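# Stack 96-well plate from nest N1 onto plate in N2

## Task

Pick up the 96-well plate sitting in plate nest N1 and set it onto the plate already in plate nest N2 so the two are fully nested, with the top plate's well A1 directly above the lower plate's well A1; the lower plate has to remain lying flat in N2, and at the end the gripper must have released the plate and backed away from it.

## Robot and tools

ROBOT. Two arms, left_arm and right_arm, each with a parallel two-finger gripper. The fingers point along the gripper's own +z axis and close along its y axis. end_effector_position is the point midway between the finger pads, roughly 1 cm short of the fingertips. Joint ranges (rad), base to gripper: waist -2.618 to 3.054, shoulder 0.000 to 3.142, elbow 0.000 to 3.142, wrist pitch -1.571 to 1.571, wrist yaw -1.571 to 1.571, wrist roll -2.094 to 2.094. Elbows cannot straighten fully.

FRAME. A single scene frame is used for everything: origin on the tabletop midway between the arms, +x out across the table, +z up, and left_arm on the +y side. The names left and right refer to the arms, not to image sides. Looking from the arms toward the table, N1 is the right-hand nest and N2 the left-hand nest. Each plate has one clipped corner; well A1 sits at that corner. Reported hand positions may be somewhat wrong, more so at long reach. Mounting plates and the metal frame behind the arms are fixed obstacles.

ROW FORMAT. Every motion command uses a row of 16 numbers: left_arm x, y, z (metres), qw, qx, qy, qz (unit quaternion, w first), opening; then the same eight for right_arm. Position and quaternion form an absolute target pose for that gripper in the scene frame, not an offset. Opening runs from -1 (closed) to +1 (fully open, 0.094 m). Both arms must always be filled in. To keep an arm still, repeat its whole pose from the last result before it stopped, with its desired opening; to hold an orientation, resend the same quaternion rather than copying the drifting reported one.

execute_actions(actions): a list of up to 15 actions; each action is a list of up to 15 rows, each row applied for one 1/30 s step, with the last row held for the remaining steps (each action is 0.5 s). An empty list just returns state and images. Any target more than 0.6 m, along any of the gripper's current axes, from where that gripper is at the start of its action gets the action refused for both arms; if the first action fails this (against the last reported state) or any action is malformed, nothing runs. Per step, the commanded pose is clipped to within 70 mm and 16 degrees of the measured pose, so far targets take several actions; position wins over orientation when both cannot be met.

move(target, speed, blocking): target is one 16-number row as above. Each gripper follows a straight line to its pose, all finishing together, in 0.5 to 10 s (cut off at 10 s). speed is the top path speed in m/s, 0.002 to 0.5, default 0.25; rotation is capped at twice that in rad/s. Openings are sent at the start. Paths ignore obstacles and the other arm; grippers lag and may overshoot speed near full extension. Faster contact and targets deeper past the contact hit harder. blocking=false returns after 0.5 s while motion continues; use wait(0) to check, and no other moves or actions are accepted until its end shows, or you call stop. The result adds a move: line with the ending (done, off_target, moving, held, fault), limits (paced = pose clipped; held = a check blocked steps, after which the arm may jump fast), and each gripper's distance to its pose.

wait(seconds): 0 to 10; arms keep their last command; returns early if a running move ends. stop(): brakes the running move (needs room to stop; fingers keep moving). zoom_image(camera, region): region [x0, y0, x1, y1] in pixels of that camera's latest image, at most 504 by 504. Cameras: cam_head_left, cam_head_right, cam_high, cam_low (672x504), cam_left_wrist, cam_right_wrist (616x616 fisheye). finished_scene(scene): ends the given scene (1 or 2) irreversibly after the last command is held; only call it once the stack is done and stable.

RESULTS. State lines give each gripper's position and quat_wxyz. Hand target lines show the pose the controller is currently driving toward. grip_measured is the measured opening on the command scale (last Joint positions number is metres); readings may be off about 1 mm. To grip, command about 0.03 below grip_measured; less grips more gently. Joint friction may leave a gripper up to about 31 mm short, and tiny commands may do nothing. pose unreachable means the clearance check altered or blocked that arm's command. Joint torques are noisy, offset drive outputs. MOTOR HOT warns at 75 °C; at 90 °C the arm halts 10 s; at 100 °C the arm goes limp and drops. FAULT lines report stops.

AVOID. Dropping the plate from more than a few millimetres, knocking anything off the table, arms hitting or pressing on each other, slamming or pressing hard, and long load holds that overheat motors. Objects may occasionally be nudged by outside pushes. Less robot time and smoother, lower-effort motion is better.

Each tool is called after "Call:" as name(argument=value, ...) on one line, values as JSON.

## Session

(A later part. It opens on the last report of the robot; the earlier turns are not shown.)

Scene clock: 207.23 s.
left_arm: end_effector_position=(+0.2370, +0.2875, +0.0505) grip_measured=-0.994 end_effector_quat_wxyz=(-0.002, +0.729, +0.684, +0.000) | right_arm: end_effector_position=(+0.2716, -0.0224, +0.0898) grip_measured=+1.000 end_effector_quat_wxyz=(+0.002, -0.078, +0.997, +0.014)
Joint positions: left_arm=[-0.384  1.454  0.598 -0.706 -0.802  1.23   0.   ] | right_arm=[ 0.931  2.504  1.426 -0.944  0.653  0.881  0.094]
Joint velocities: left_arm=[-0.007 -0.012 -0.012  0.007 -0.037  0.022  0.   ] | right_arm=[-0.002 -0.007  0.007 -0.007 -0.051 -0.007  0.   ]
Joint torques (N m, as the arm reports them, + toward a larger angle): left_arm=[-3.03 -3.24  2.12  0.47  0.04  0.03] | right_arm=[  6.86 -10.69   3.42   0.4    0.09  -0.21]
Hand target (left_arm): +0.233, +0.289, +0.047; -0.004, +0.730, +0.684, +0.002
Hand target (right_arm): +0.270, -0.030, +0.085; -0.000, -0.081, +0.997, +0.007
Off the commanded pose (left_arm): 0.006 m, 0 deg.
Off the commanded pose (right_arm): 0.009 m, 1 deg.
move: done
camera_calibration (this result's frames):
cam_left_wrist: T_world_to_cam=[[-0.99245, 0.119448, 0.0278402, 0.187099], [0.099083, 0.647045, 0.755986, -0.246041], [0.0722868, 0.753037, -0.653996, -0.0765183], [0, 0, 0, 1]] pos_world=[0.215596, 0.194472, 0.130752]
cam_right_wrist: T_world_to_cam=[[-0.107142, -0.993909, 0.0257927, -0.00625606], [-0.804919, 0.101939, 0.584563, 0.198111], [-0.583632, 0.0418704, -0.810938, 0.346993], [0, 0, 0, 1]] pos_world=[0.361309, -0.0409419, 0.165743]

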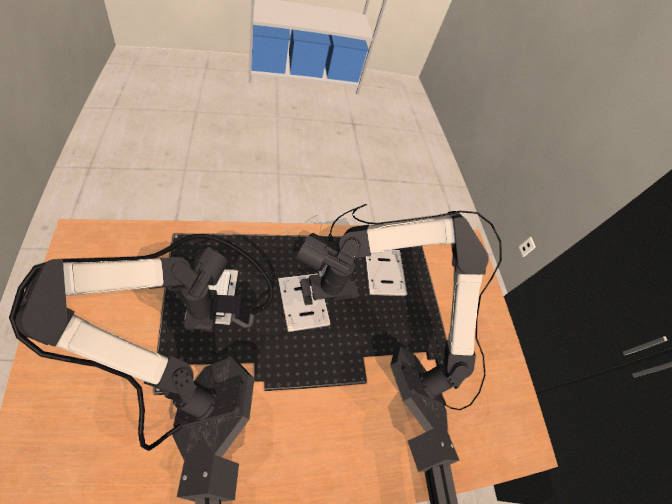

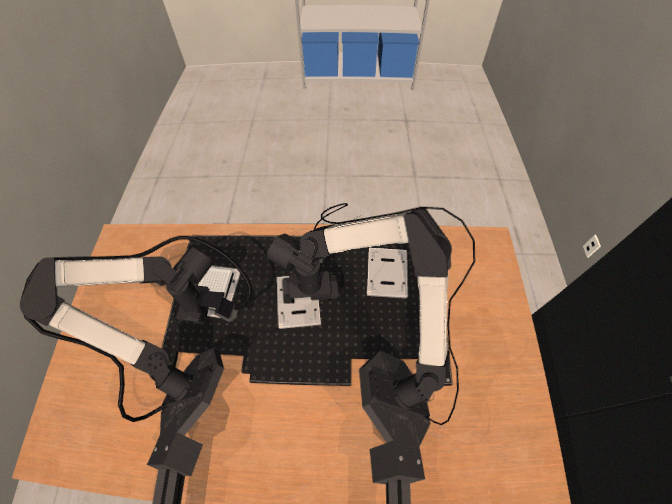

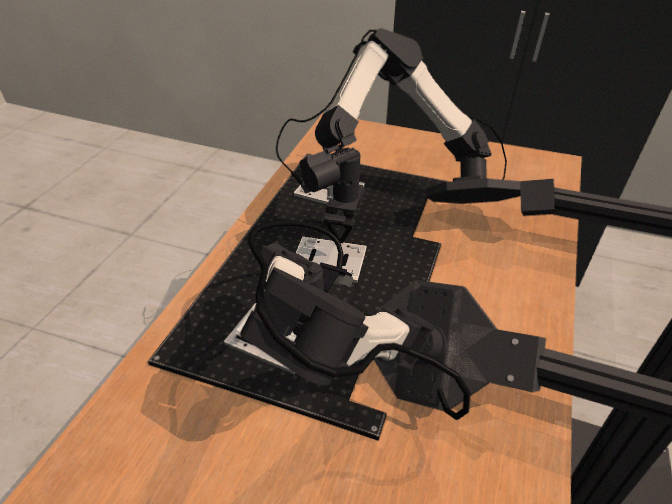

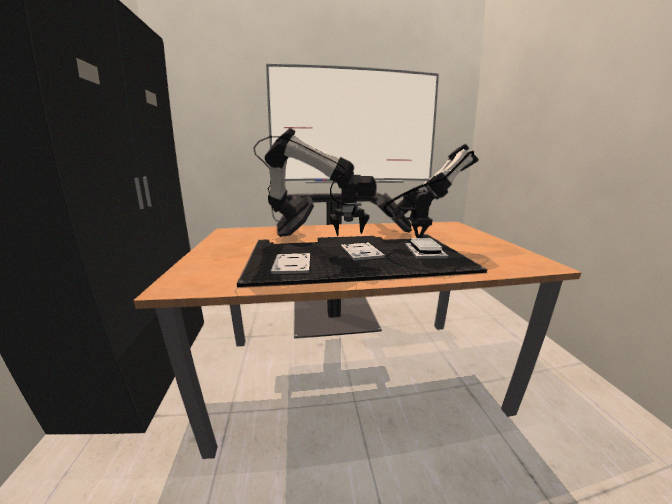

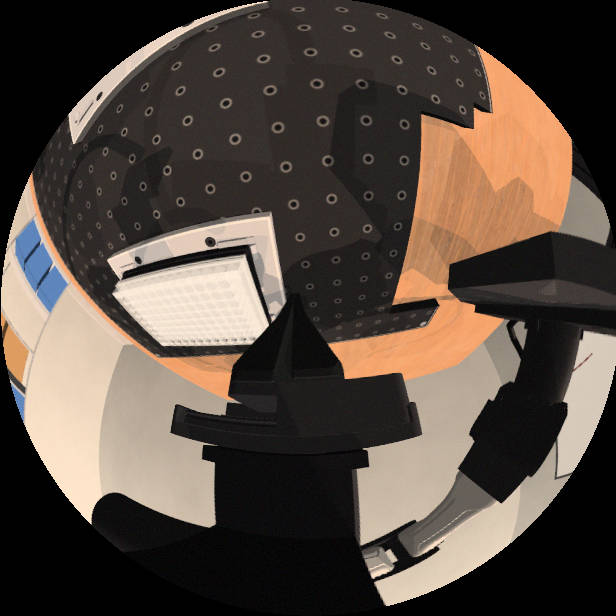

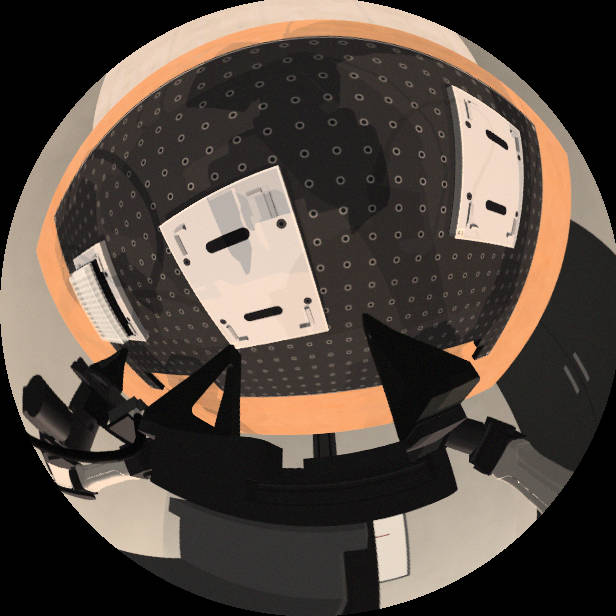

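Call:
execute_actions(actions=[[[0.232,0.288,0.047,0,0.73,0.683,0,-0.4,0.27,-0.03,0.085,0,-0.081,0.997,0.007,1]]])

Call:
zoom_image(camera="cam_left_wrist", region=[100,200,310,360])

Scene clock: 210.43 s.
left_arm: end_effector_position=(+0.2386, +0.2868, +0.0505) grip_measured=-0.403 end_effector_quat_wxyz=(+0.001, +0.730, +0.684, +0.001) | right_arm: end_effector_position=(+0.2717, -0.0224, +0.0898) grip_measured=+1.000 end_effector_quat_wxyz=(+0.002, -0.078, +0.997, +0.014)
Joint positions: left_arm=[-0.384  1.454  0.598 -0.697 -0.802  1.239  0.028] | right_arm=[ 0.931  2.504  1.426 -0.944  0.654  0.881  0.094]
Joint velocities: left_arm=[-0.007 -0.002  0.002 -0.022 -0.007 -0.037 -0.001] | right_arm=[-0.007  0.012  0.002  0.007  0.066  0.007  0.   ]
Joint torques (N m, as the arm reports them, + toward a larger angle): left_arm=[-3.01 -3.65  1.5   0.5   0.09  0.07] | right_arm=[  6.87 -10.7    3.43   0.4    0.09  -0.21]
Hand target (left_arm): +0.232, +0.288, +0.047; -0.001, +0.730, +0.683, -0.000
Hand target (right_arm): +0.270, -0.030, +0.085; -0.000, -0.081, +0.997, +0.007
Off the commanded pose (left_arm): 0.008 m, 0 deg.
Off the commanded pose (right_arm): 0.009 m, 1 deg.
camera_calibration (this result's frames):
cam_left_wrist: T_world_to_cam=[[-0.992376, 0.121319, 0.0217295, 0.188555], [0.0958404, 0.648744, 0.754948, -0.245415], [0.0774928, 0.751274, -0.655425, -0.0767815], [0, 0, 0, 1]] pos_world=[0.216588, 0.19402, 0.130854]
cam_right_wrist: T_world_to_cam=[[-0.107398, -0.993885, 0.025675, -0.00612953], [-0.805172, 0.102097, 0.584187, 0.198291], [-0.583236, 0.0420677, -0.811213, 0.346971], [0, 0, 0, 1]] pos_world=[0.361366, -0.0409332, 0.165786]

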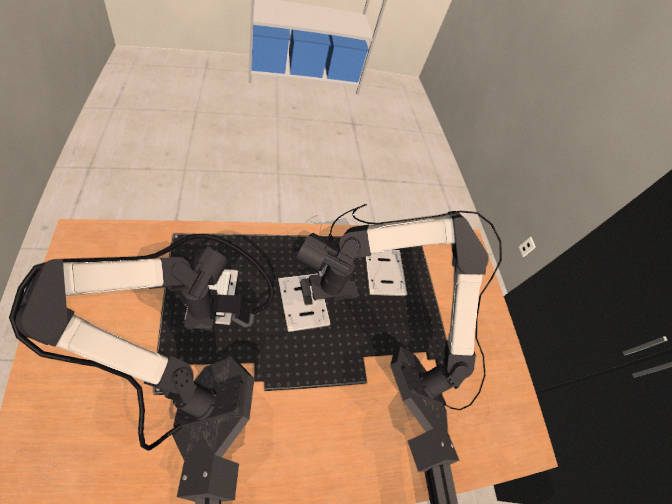

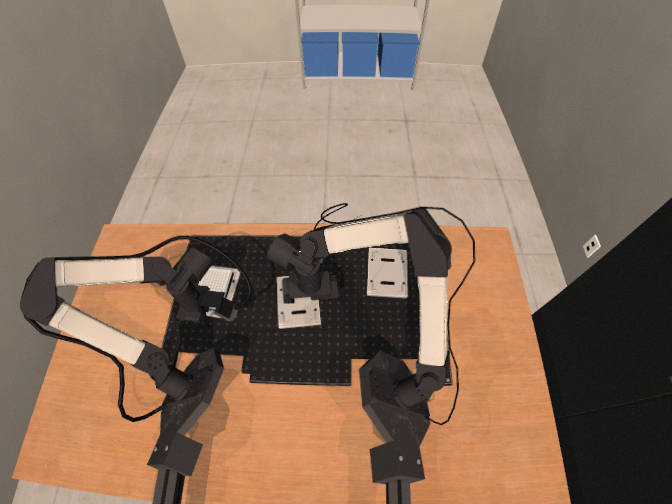

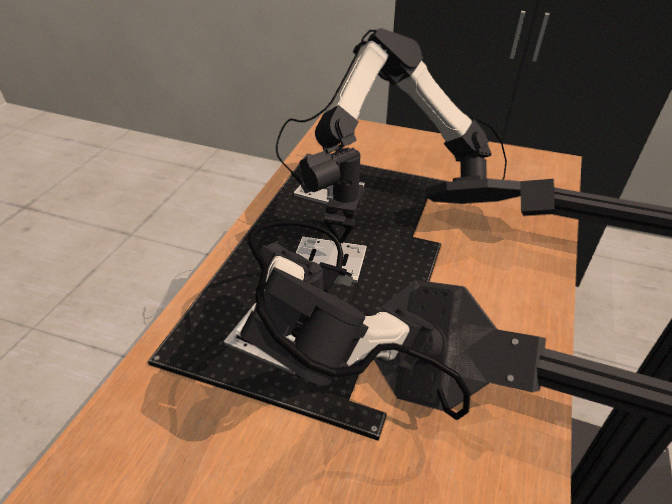

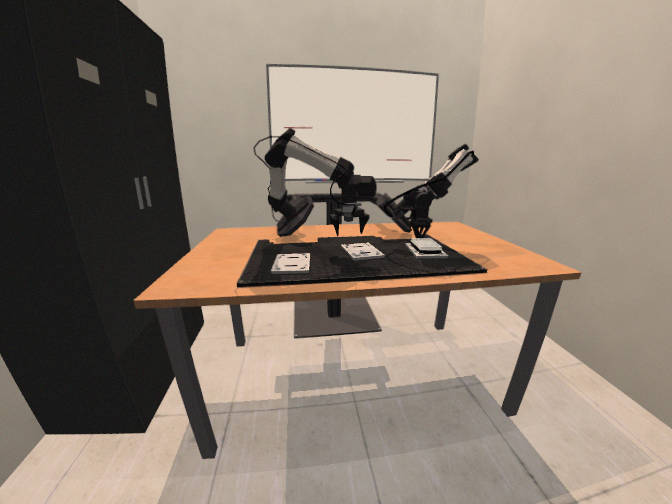

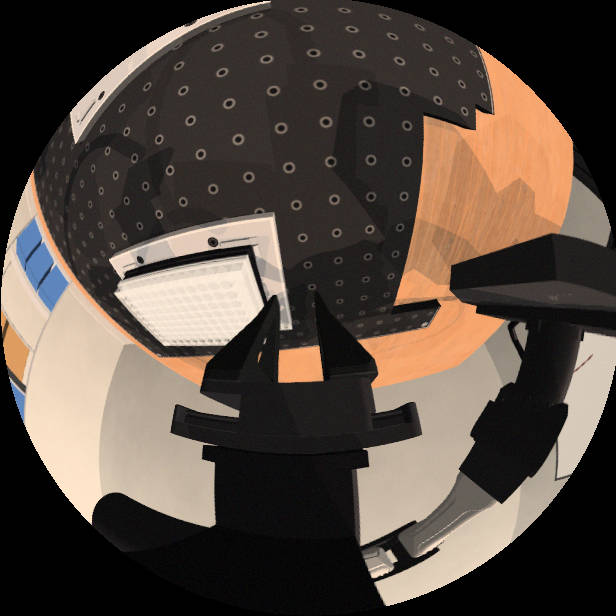

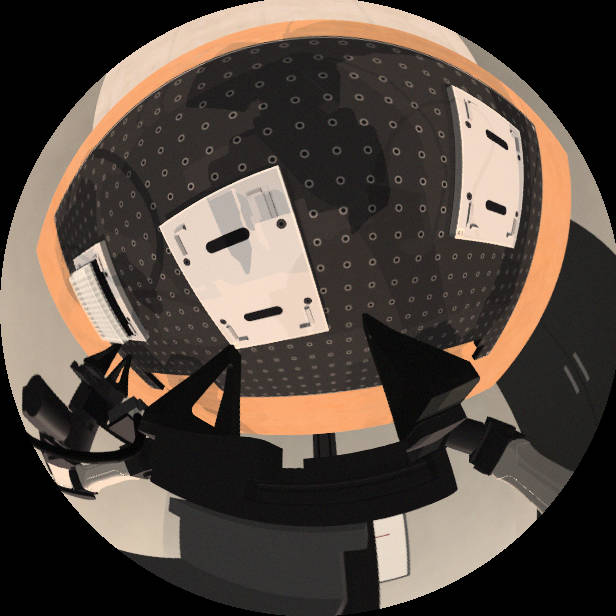

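Region (100, 200, 310, 360) of cam_left_wrist's 616x616 image, scaled by 2.400, with more detail than that image has; it fills the top 384 rows of this view, and the rest is white.

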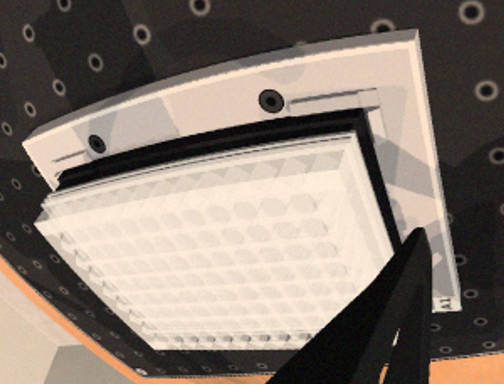

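Call:
execute_actions(actions=[[[0.232,0.288,0.047,0,0.73,0.683,0,-0.18,0.27,-0.03,0.085,0,-0.081,0.997,0.007,1]]])

Call:
zoom_image(camera="cam_left_wrist", region=[100,200,310,360])

Scene clock: 214.60 s.
left_arm: end_effector_position=(+0.2388, +0.2867, +0.0505) grip_measured=-0.183 end_effector_quat_wxyz=(+0.001, +0.730, +0.684, +0.001) | right_arm: end_effector_position=(+0.2717, -0.0224, +0.0898) grip_measured=+1.000 end_effector_quat_wxyz=(+0.002, -0.078, +0.997, +0.014)
Joint positions: left_arm=[-0.384  1.454  0.598 -0.696 -0.802  1.239  0.038] | right_arm=[ 0.931  2.504  1.426 -0.944  0.654  0.881  0.094]
Joint velocities: left_arm=[-0.002 -0.007 -0.012 -0.051  0.007  0.007  0.   ] | right_arm=[-0.012 -0.002 -0.002  0.007 -0.066  0.007  0.   ]
Joint torques (N m, as the arm reports them, + toward a larger angle): left_arm=[-2.99 -3.61  1.52  0.5   0.09  0.06] | right_arm=[  6.87 -10.69   3.42   0.4    0.09  -0.21]
Hand target (left_arm): +0.232, +0.288, +0.047; -0.001, +0.730, +0.683, -0.000
Hand target (right_arm): +0.270, -0.030, +0.085; -0.000, -0.081, +0.997, +0.007
Off the commanded pose (left_arm): 0.008 m, 0 deg.
Off the commanded pose (right_arm): 0.009 m, 1 deg.
camera_calibration (this result's frames):
cam_left_wrist: T_world_to_cam=[[-0.992406, 0.121159, 0.021219, 0.188776], [0.0953634, 0.648915, 0.754861, -0.245322], [0.0776888, 0.751152, -0.655541, -0.0767548], [0, 0, 0, 1]] pos_world=[0.2167, 0.193976, 0.130862]
cam_right_wrist: T_world_to_cam=[[-0.107398, -0.993885, 0.025675, -0.00612953], [-0.805172, 0.102097, 0.584187, 0.198291], [-0.583236, 0.0420677, -0.811213, 0.346971], [0, 0, 0, 1]] pos_world=[0.361366, -0.0409332, 0.165786]

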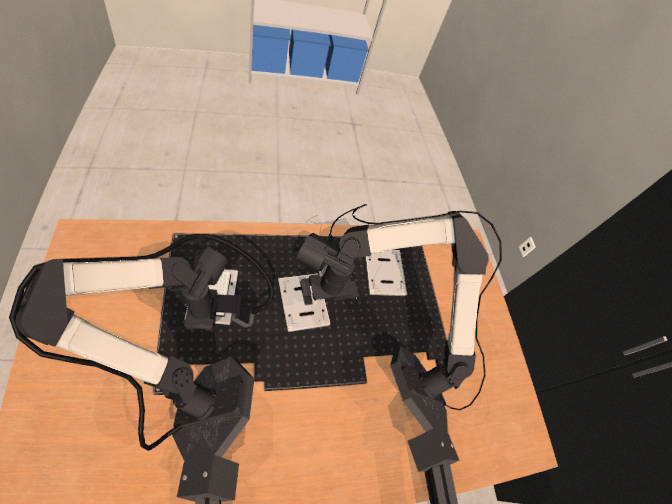

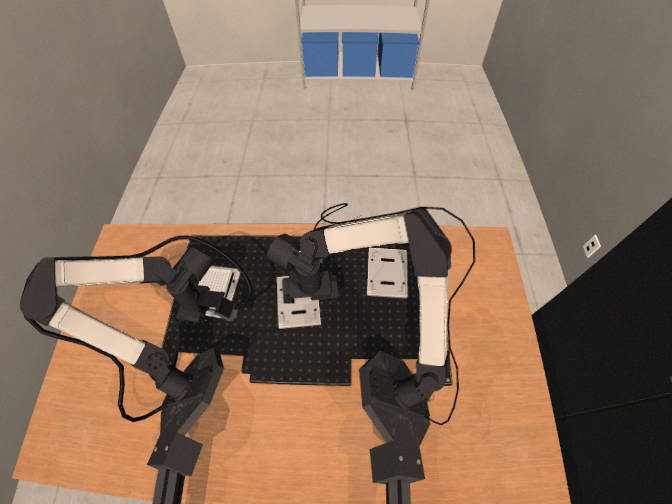

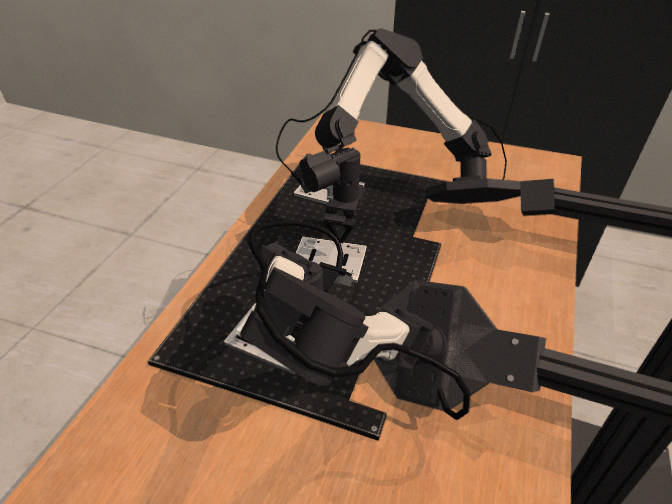

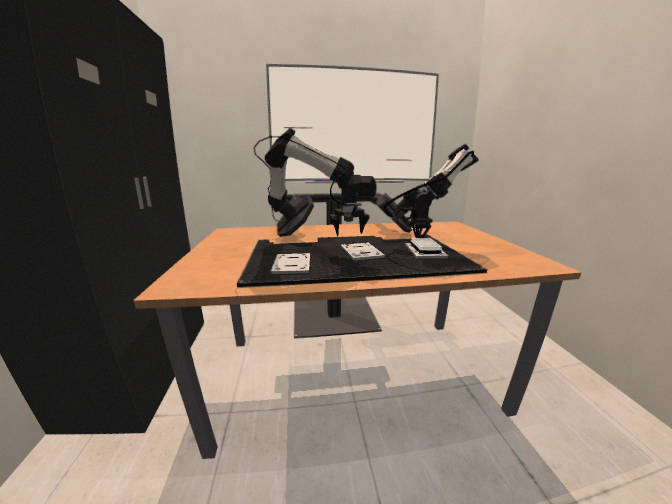

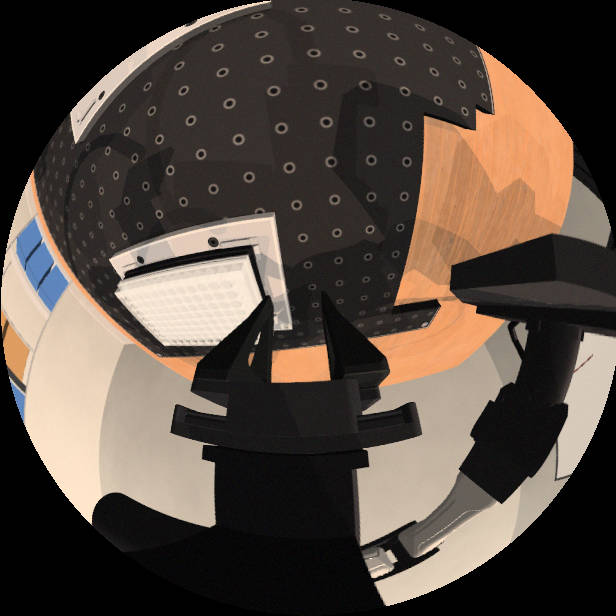

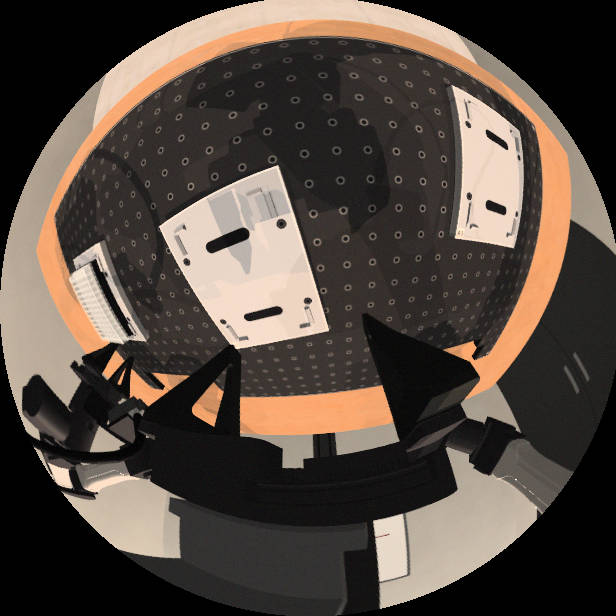

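Region (100, 200, 310, 360) of cam_left_wrist's 616x616 image, scaled by 2.400, with more detail than that image has; it fills the top 384 rows of this view, and the rest is white.

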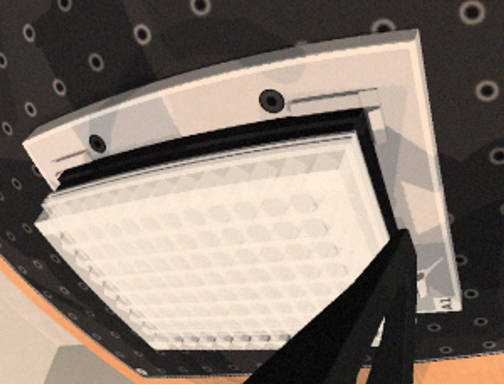

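Call:
execute_actions(actions=[[[0.232,0.288,0.047,0,0.73,0.683,0,-0.09,0.27,-0.03,0.085,0,-0.081,0.997,0.007,1]]])

Call:
zoom_image(camera="cam_left_wrist", region=[100,200,310,360])

Scene clock: 221.87 s.
left_arm: end_effector_position=(+0.2389, +0.2867, +0.0505) grip_measured=-0.093 end_effector_quat_wxyz=(+0.001, +0.730, +0.684, +0.002) | right_arm: end_effector_position=(+0.2717, -0.0224, +0.0898) grip_measured=+1.000 end_effector_quat_wxyz=(+0.002, -0.078, +0.997, +0.014)
Joint positions: left_arm=[-0.384  1.454  0.598 -0.696 -0.802  1.239  0.043] | right_arm=[ 0.931  2.504  1.426 -0.944  0.654  0.881  0.094]
Joint velocities: left_arm=[-0.027 -0.007  0.007 -0.081  0.007  0.022 -0.   ] | right_arm=[ 0.007 -0.012  0.002 -0.081  0.007  0.022  0.   ]
Joint torques (N m, as the arm reports them, + toward a larger angle): left_arm=[-3.   -3.63  1.52  0.5   0.1   0.06] | right_arm=[  6.87 -10.69   3.42   0.4    0.09  -0.21]
Hand target (left_arm): +0.232, +0.288, +0.047; -0.000, +0.730, +0.683, +0.000
Hand target (right_arm): +0.270, -0.030, +0.085; -0.000, -0.081, +0.997, +0.007
Off the commanded pose (left_arm): 0.008 m, 0 deg.
Off the commanded pose (right_arm): 0.009 m, 1 deg.
camera_calibration (this result's frames):
cam_left_wrist: T_world_to_cam=[[-0.992398, 0.121268, 0.020964, 0.188826], [0.0952488, 0.648982, 0.754818, -0.2453], [0.0779301, 0.751077, -0.655599, -0.0767716], [0, 0, 0, 1]] pos_world=[0.216738, 0.193958, 0.130867]
cam_right_wrist: T_world_to_cam=[[-0.107398, -0.993885, 0.025675, -0.00612953], [-0.805172, 0.102097, 0.584187, 0.198291], [-0.583236, 0.0420677, -0.811213, 0.346971], [0, 0, 0, 1]] pos_world=[0.361366, -0.0409332, 0.165786]

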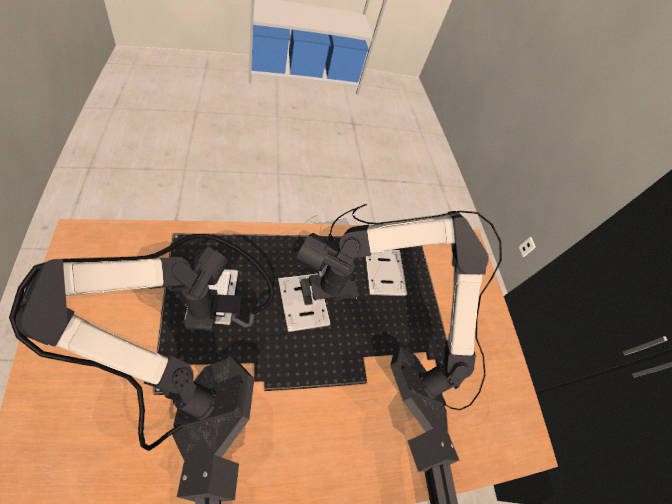

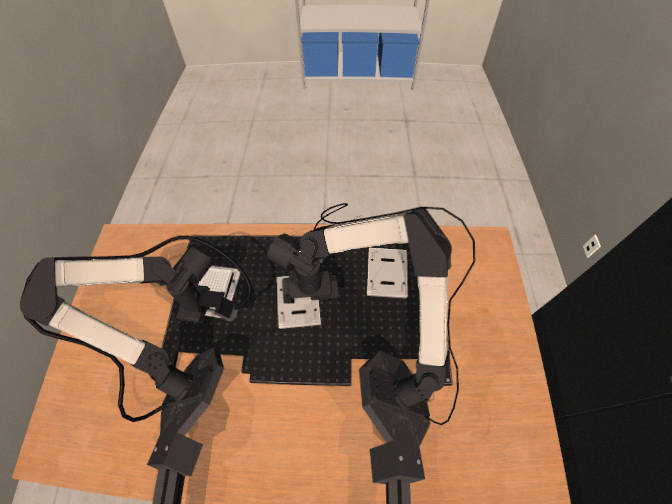

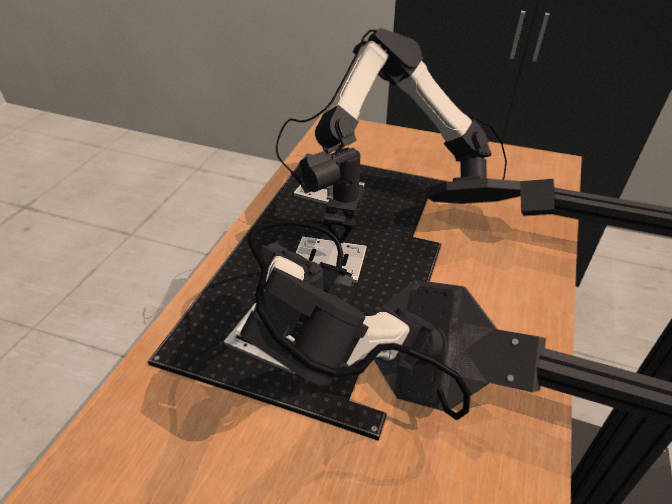

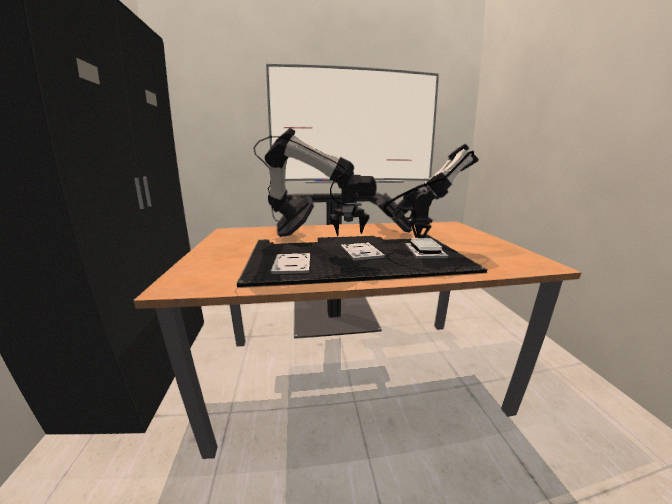

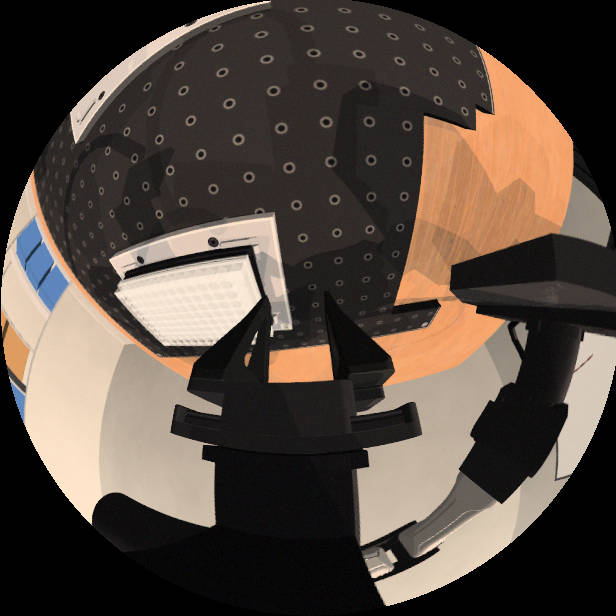

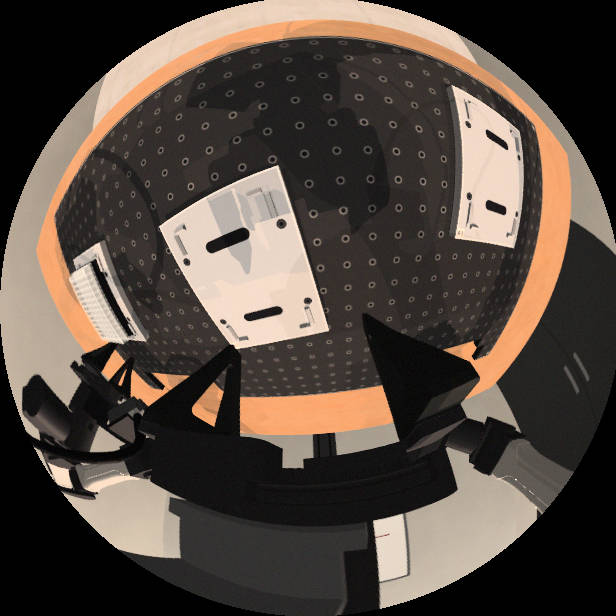

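Region (100, 200, 310, 360) of cam_left_wrist's 616x616 image, scaled by 2.400, with more detail than that image has; it fills the top 384 rows of this view, and the rest is white.

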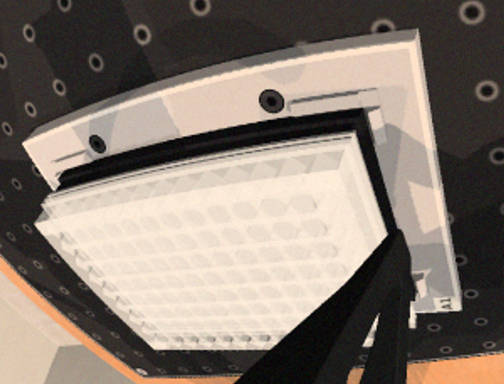

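Call:
execute_actions(actions=[[[0.232,0.288,0.047,0,0.73,0.683,0,-0.02,0.27,-0.03,0.085,0,-0.081,0.997,0.007,1]]])

Call:
zoom_image(camera="cam_left_wrist", region=[100,200,310,360])

Scene clock: 224.97 s.
left_arm: end_effector_position=(+0.2389, +0.2867, +0.0505) grip_measured=-0.023 end_effector_quat_wxyz=(+0.001, +0.730, +0.684, +0.002) | right_arm: end_effector_position=(+0.2717, -0.0224, +0.0898) grip_measured=+1.000 end_effector_quat_wxyz=(+0.002, -0.078, +0.997, +0.014)
Joint positions: left_arm=[-0.384  1.454  0.598 -0.696 -0.802  1.239  0.046] | right_arm=[ 0.931  2.504  1.426 -0.944  0.654  0.881  0.094]
Joint velocities: left_arm=[-0.012  0.017 -0.002  0.022  0.022 -0.066 -0.   ] | right_arm=[ 0.012 -0.002 -0.002 -0.066 -0.037  0.022  0.   ]
Joint torques (N m, as the arm reports them, + toward a larger angle): left_arm=[-3.01 -3.64  1.47  0.5   0.09  0.06] | right_arm=[  6.87 -10.7    3.43   0.4    0.09  -0.21]
Hand target (left_arm): +0.232, +0.288, +0.047; -0.001, +0.730, +0.683, +0.000
Hand target (right_arm): +0.270, -0.030, +0.085; -0.000, -0.081, +0.997, +0.007
Off the commanded pose (left_arm): 0.008 m, 0 deg.
Off the commanded pose (right_arm): 0.009 m, 1 deg.
camera_calibration (this result's frames):
cam_left_wrist: T_world_to_cam=[[-0.992398, 0.121268, 0.020964, 0.188826], [0.0952488, 0.648982, 0.754818, -0.2453], [0.0779301, 0.751077, -0.655599, -0.0767716], [0, 0, 0, 1]] pos_world=[0.216738, 0.193958, 0.130867]
cam_right_wrist: T_world_to_cam=[[-0.107398, -0.993885, 0.025675, -0.00612953], [-0.805172, 0.102097, 0.584187, 0.198291], [-0.583236, 0.0420677, -0.811213, 0.346971], [0, 0, 0, 1]] pos_world=[0.361366, -0.0409332, 0.165786]

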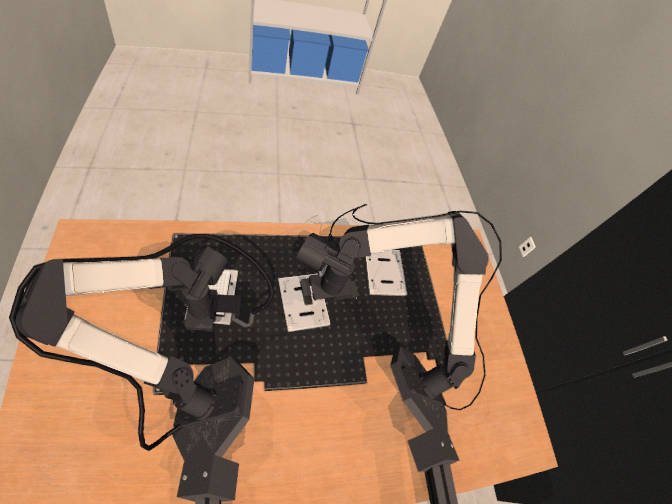

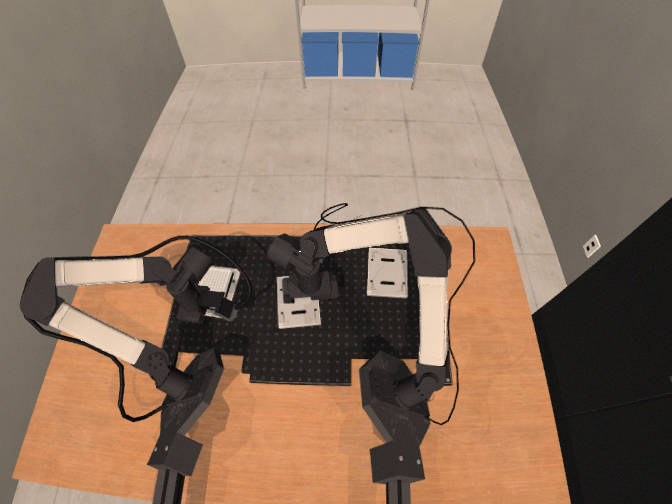

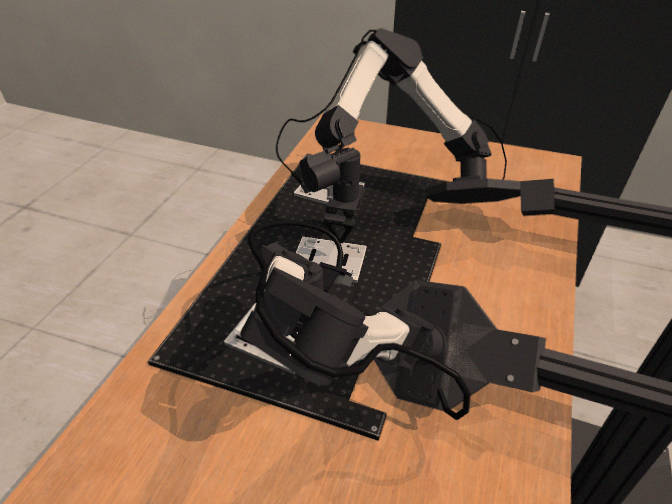

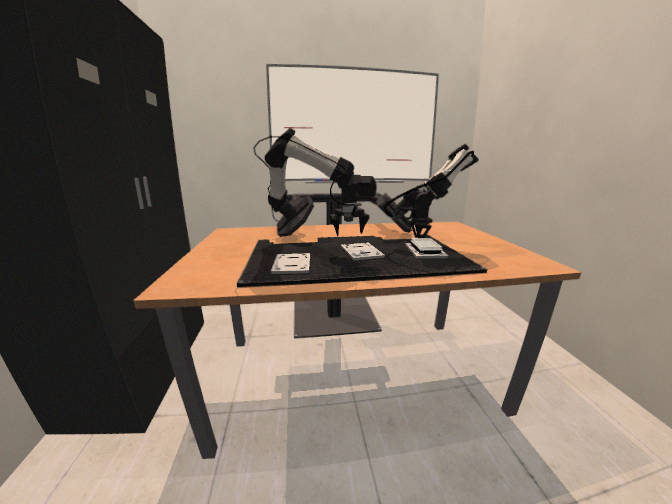

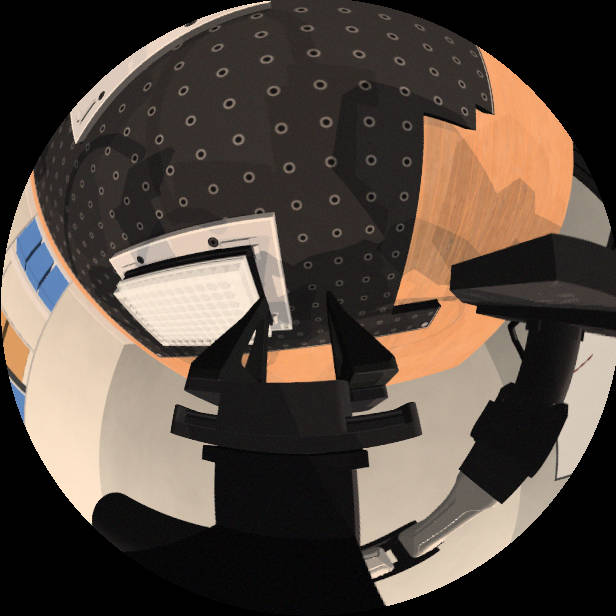

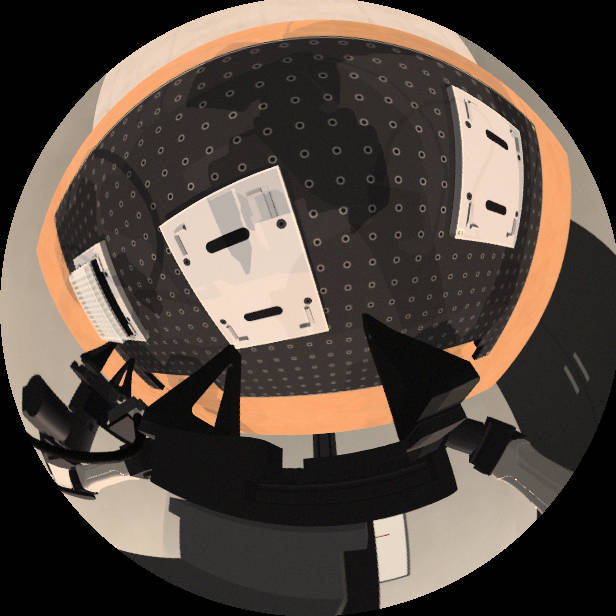

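Region (100, 200, 310, 360) of cam_left_wrist's 616x616 image, scaled by 2.400, with more detail than that image has; it fills the top 384 rows of this view, and the rest is white.

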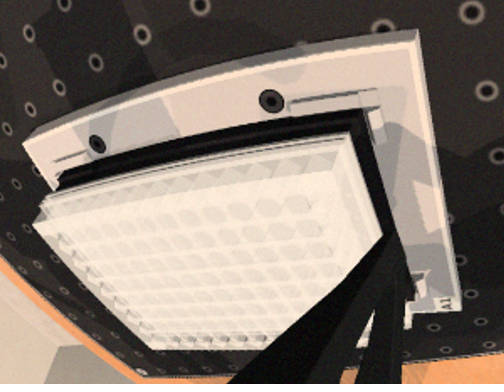

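Call:
execute_actions(actions=[[[0.232,0.288,0.047,0,0.73,0.683,0,-0.005,0.27,-0.03,0.085,0,-0.081,0.997,0.007,1]],[[0.232,0.288,0.047,0,0.73,0.683,0,-0.8,0.27,-0.03,0.085,0,-0.081,0.997,0.007,1]]])

Call:
zoom_image(camera="cam_left_wrist", region=[100,200,310,360])

Call:
zoom_image(camera="cam_right_wrist", region=[50,235,165,350])

Scene clock: 233.23 s.
left_arm: end_effector_position=(+0.2390, +0.2866, +0.0505) grip_measured=-0.797 end_effector_quat_wxyz=(+0.001, +0.730, +0.684, +0.002) | right_arm: end_effector_position=(+0.2717, -0.0224, +0.0898) grip_measured=+1.000 end_effector_quat_wxyz=(+0.002, -0.078, +0.997, +0.014)
Joint positions: left_arm=[-0.384  1.454  0.598 -0.695 -0.802  1.24   0.01 ] | right_arm=[ 0.931  2.504  1.426 -0.944  0.654  0.881  0.094]
Joint velocities: left_arm=[-0.007  0.007 -0.002 -0.051 -0.037  0.007  0.001] | right_arm=[-0.002 -0.002 -0.002  0.037  0.037  0.022  0.   ]
Joint torques (N m, as the arm reports them, + toward a larger angle): left_arm=[-3.   -3.6   1.55  0.49  0.1   0.05] | right_arm=[  6.86 -10.68   3.43   0.4    0.09  -0.21]
Hand target (left_arm): +0.232, +0.288, +0.047; -0.001, +0.730, +0.683, -0.000
Hand target (right_arm): +0.270, -0.030, +0.085; -0.000, -0.081, +0.997, +0.007
Off the commanded pose (left_arm): 0.008 m, 0 deg.
Off the commanded pose (right_arm): 0.009 m, 1 deg.
camera_calibration (this result's frames):
cam_left_wrist: T_world_to_cam=[[-0.992429, 0.121108, 0.0204535, 0.189047], [0.0947718, 0.649153, 0.754731, -0.245207], [0.0781263, 0.750955, -0.655715, -0.0767453], [0, 0, 0, 1]] pos_world=[0.216851, 0.193914, 0.130875]
cam_right_wrist: T_world_to_cam=[[-0.107398, -0.993885, 0.025675, -0.00612953], [-0.805172, 0.102097, 0.584187, 0.198291], [-0.583236, 0.0420677, -0.811213, 0.346971], [0, 0, 0, 1]] pos_world=[0.361366, -0.0409332, 0.165786]

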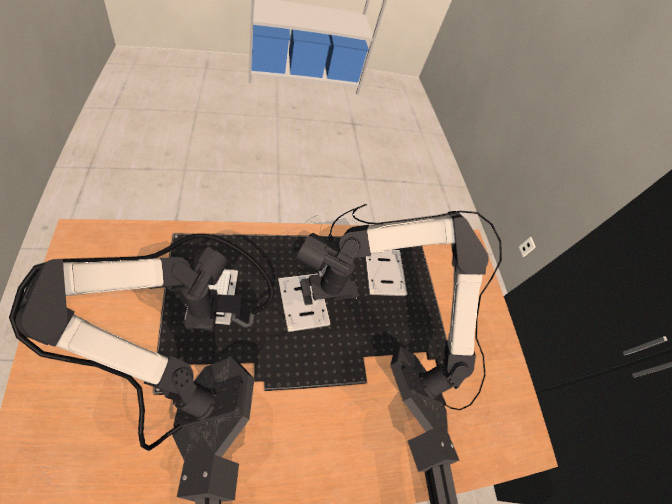

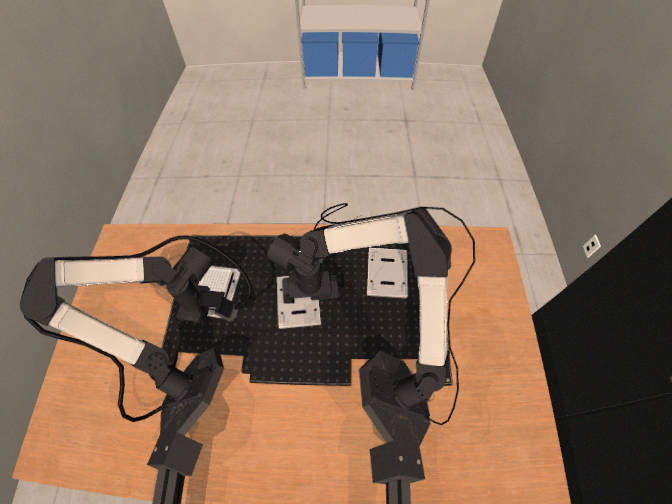

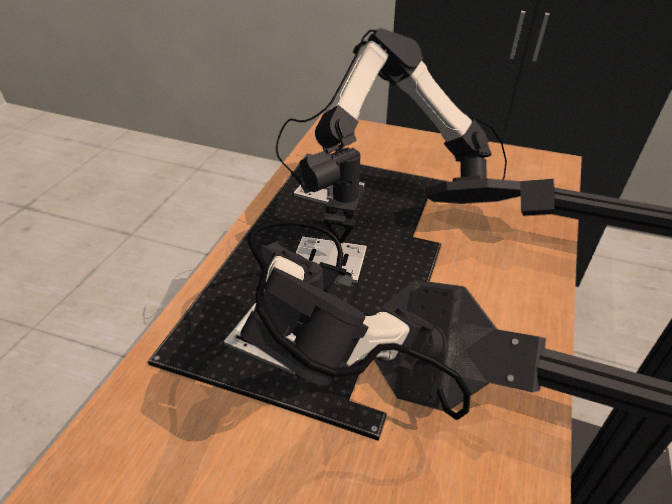

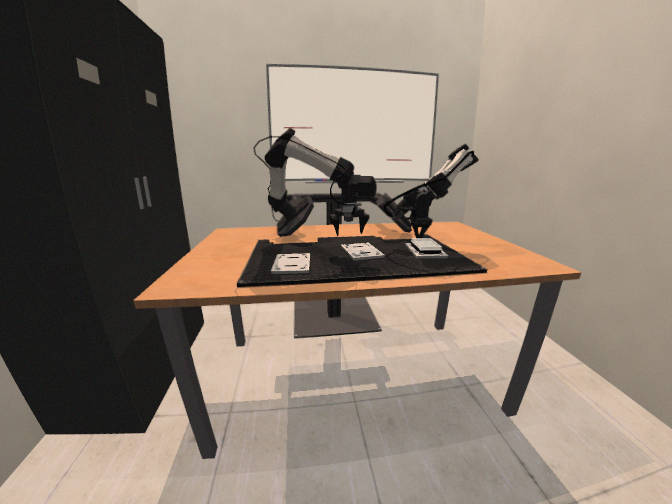

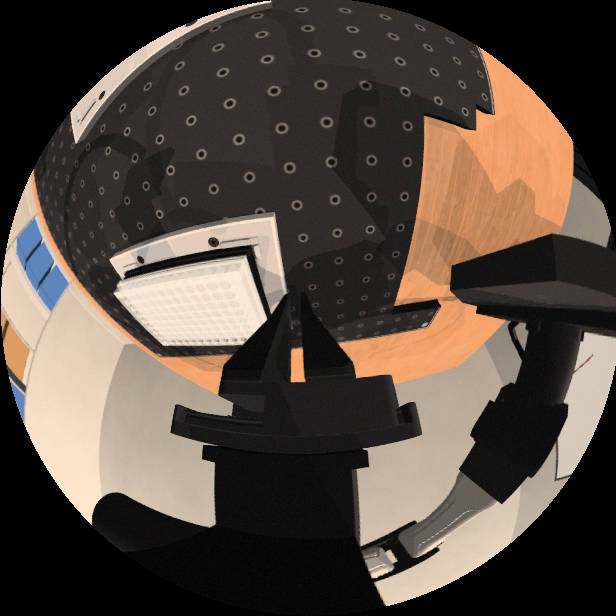

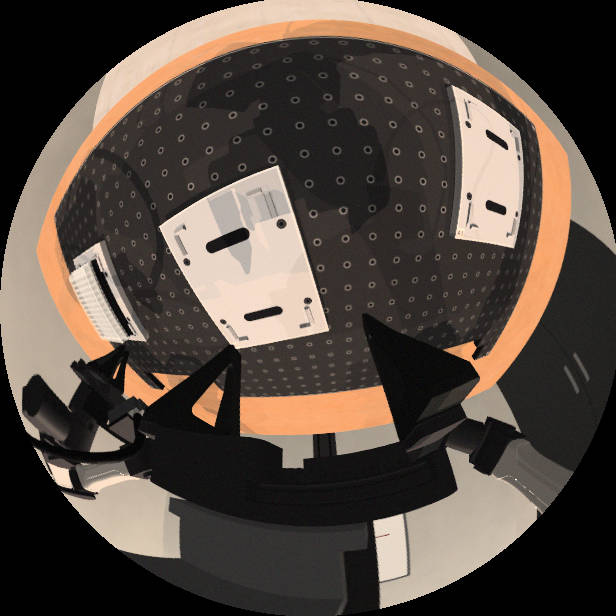

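Region (100, 200, 310, 360) of cam_left_wrist's 616x616 image, scaled by 2.400, with more detail than that image has; it fills the top 384 rows of this view, and the rest is white.

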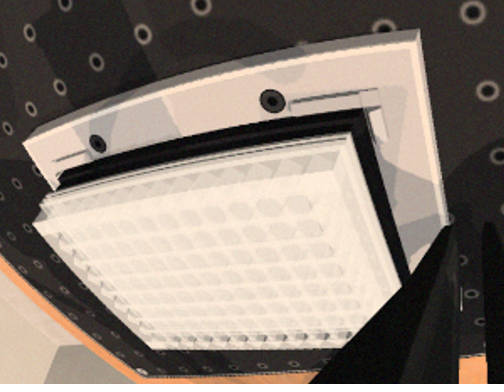

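Region (50, 235, 165, 350) of cam_right_wrist's 616x616 image, scaled by 4.383, with more detail than that image has.

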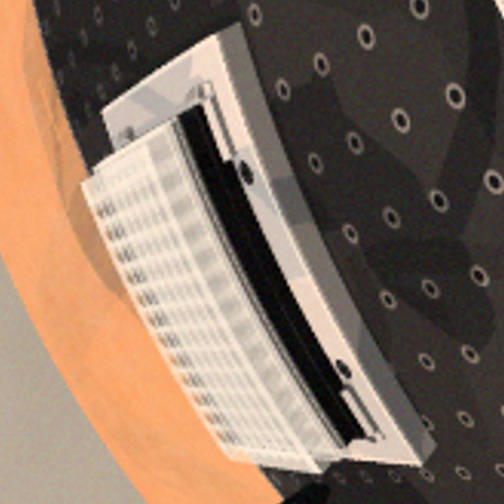

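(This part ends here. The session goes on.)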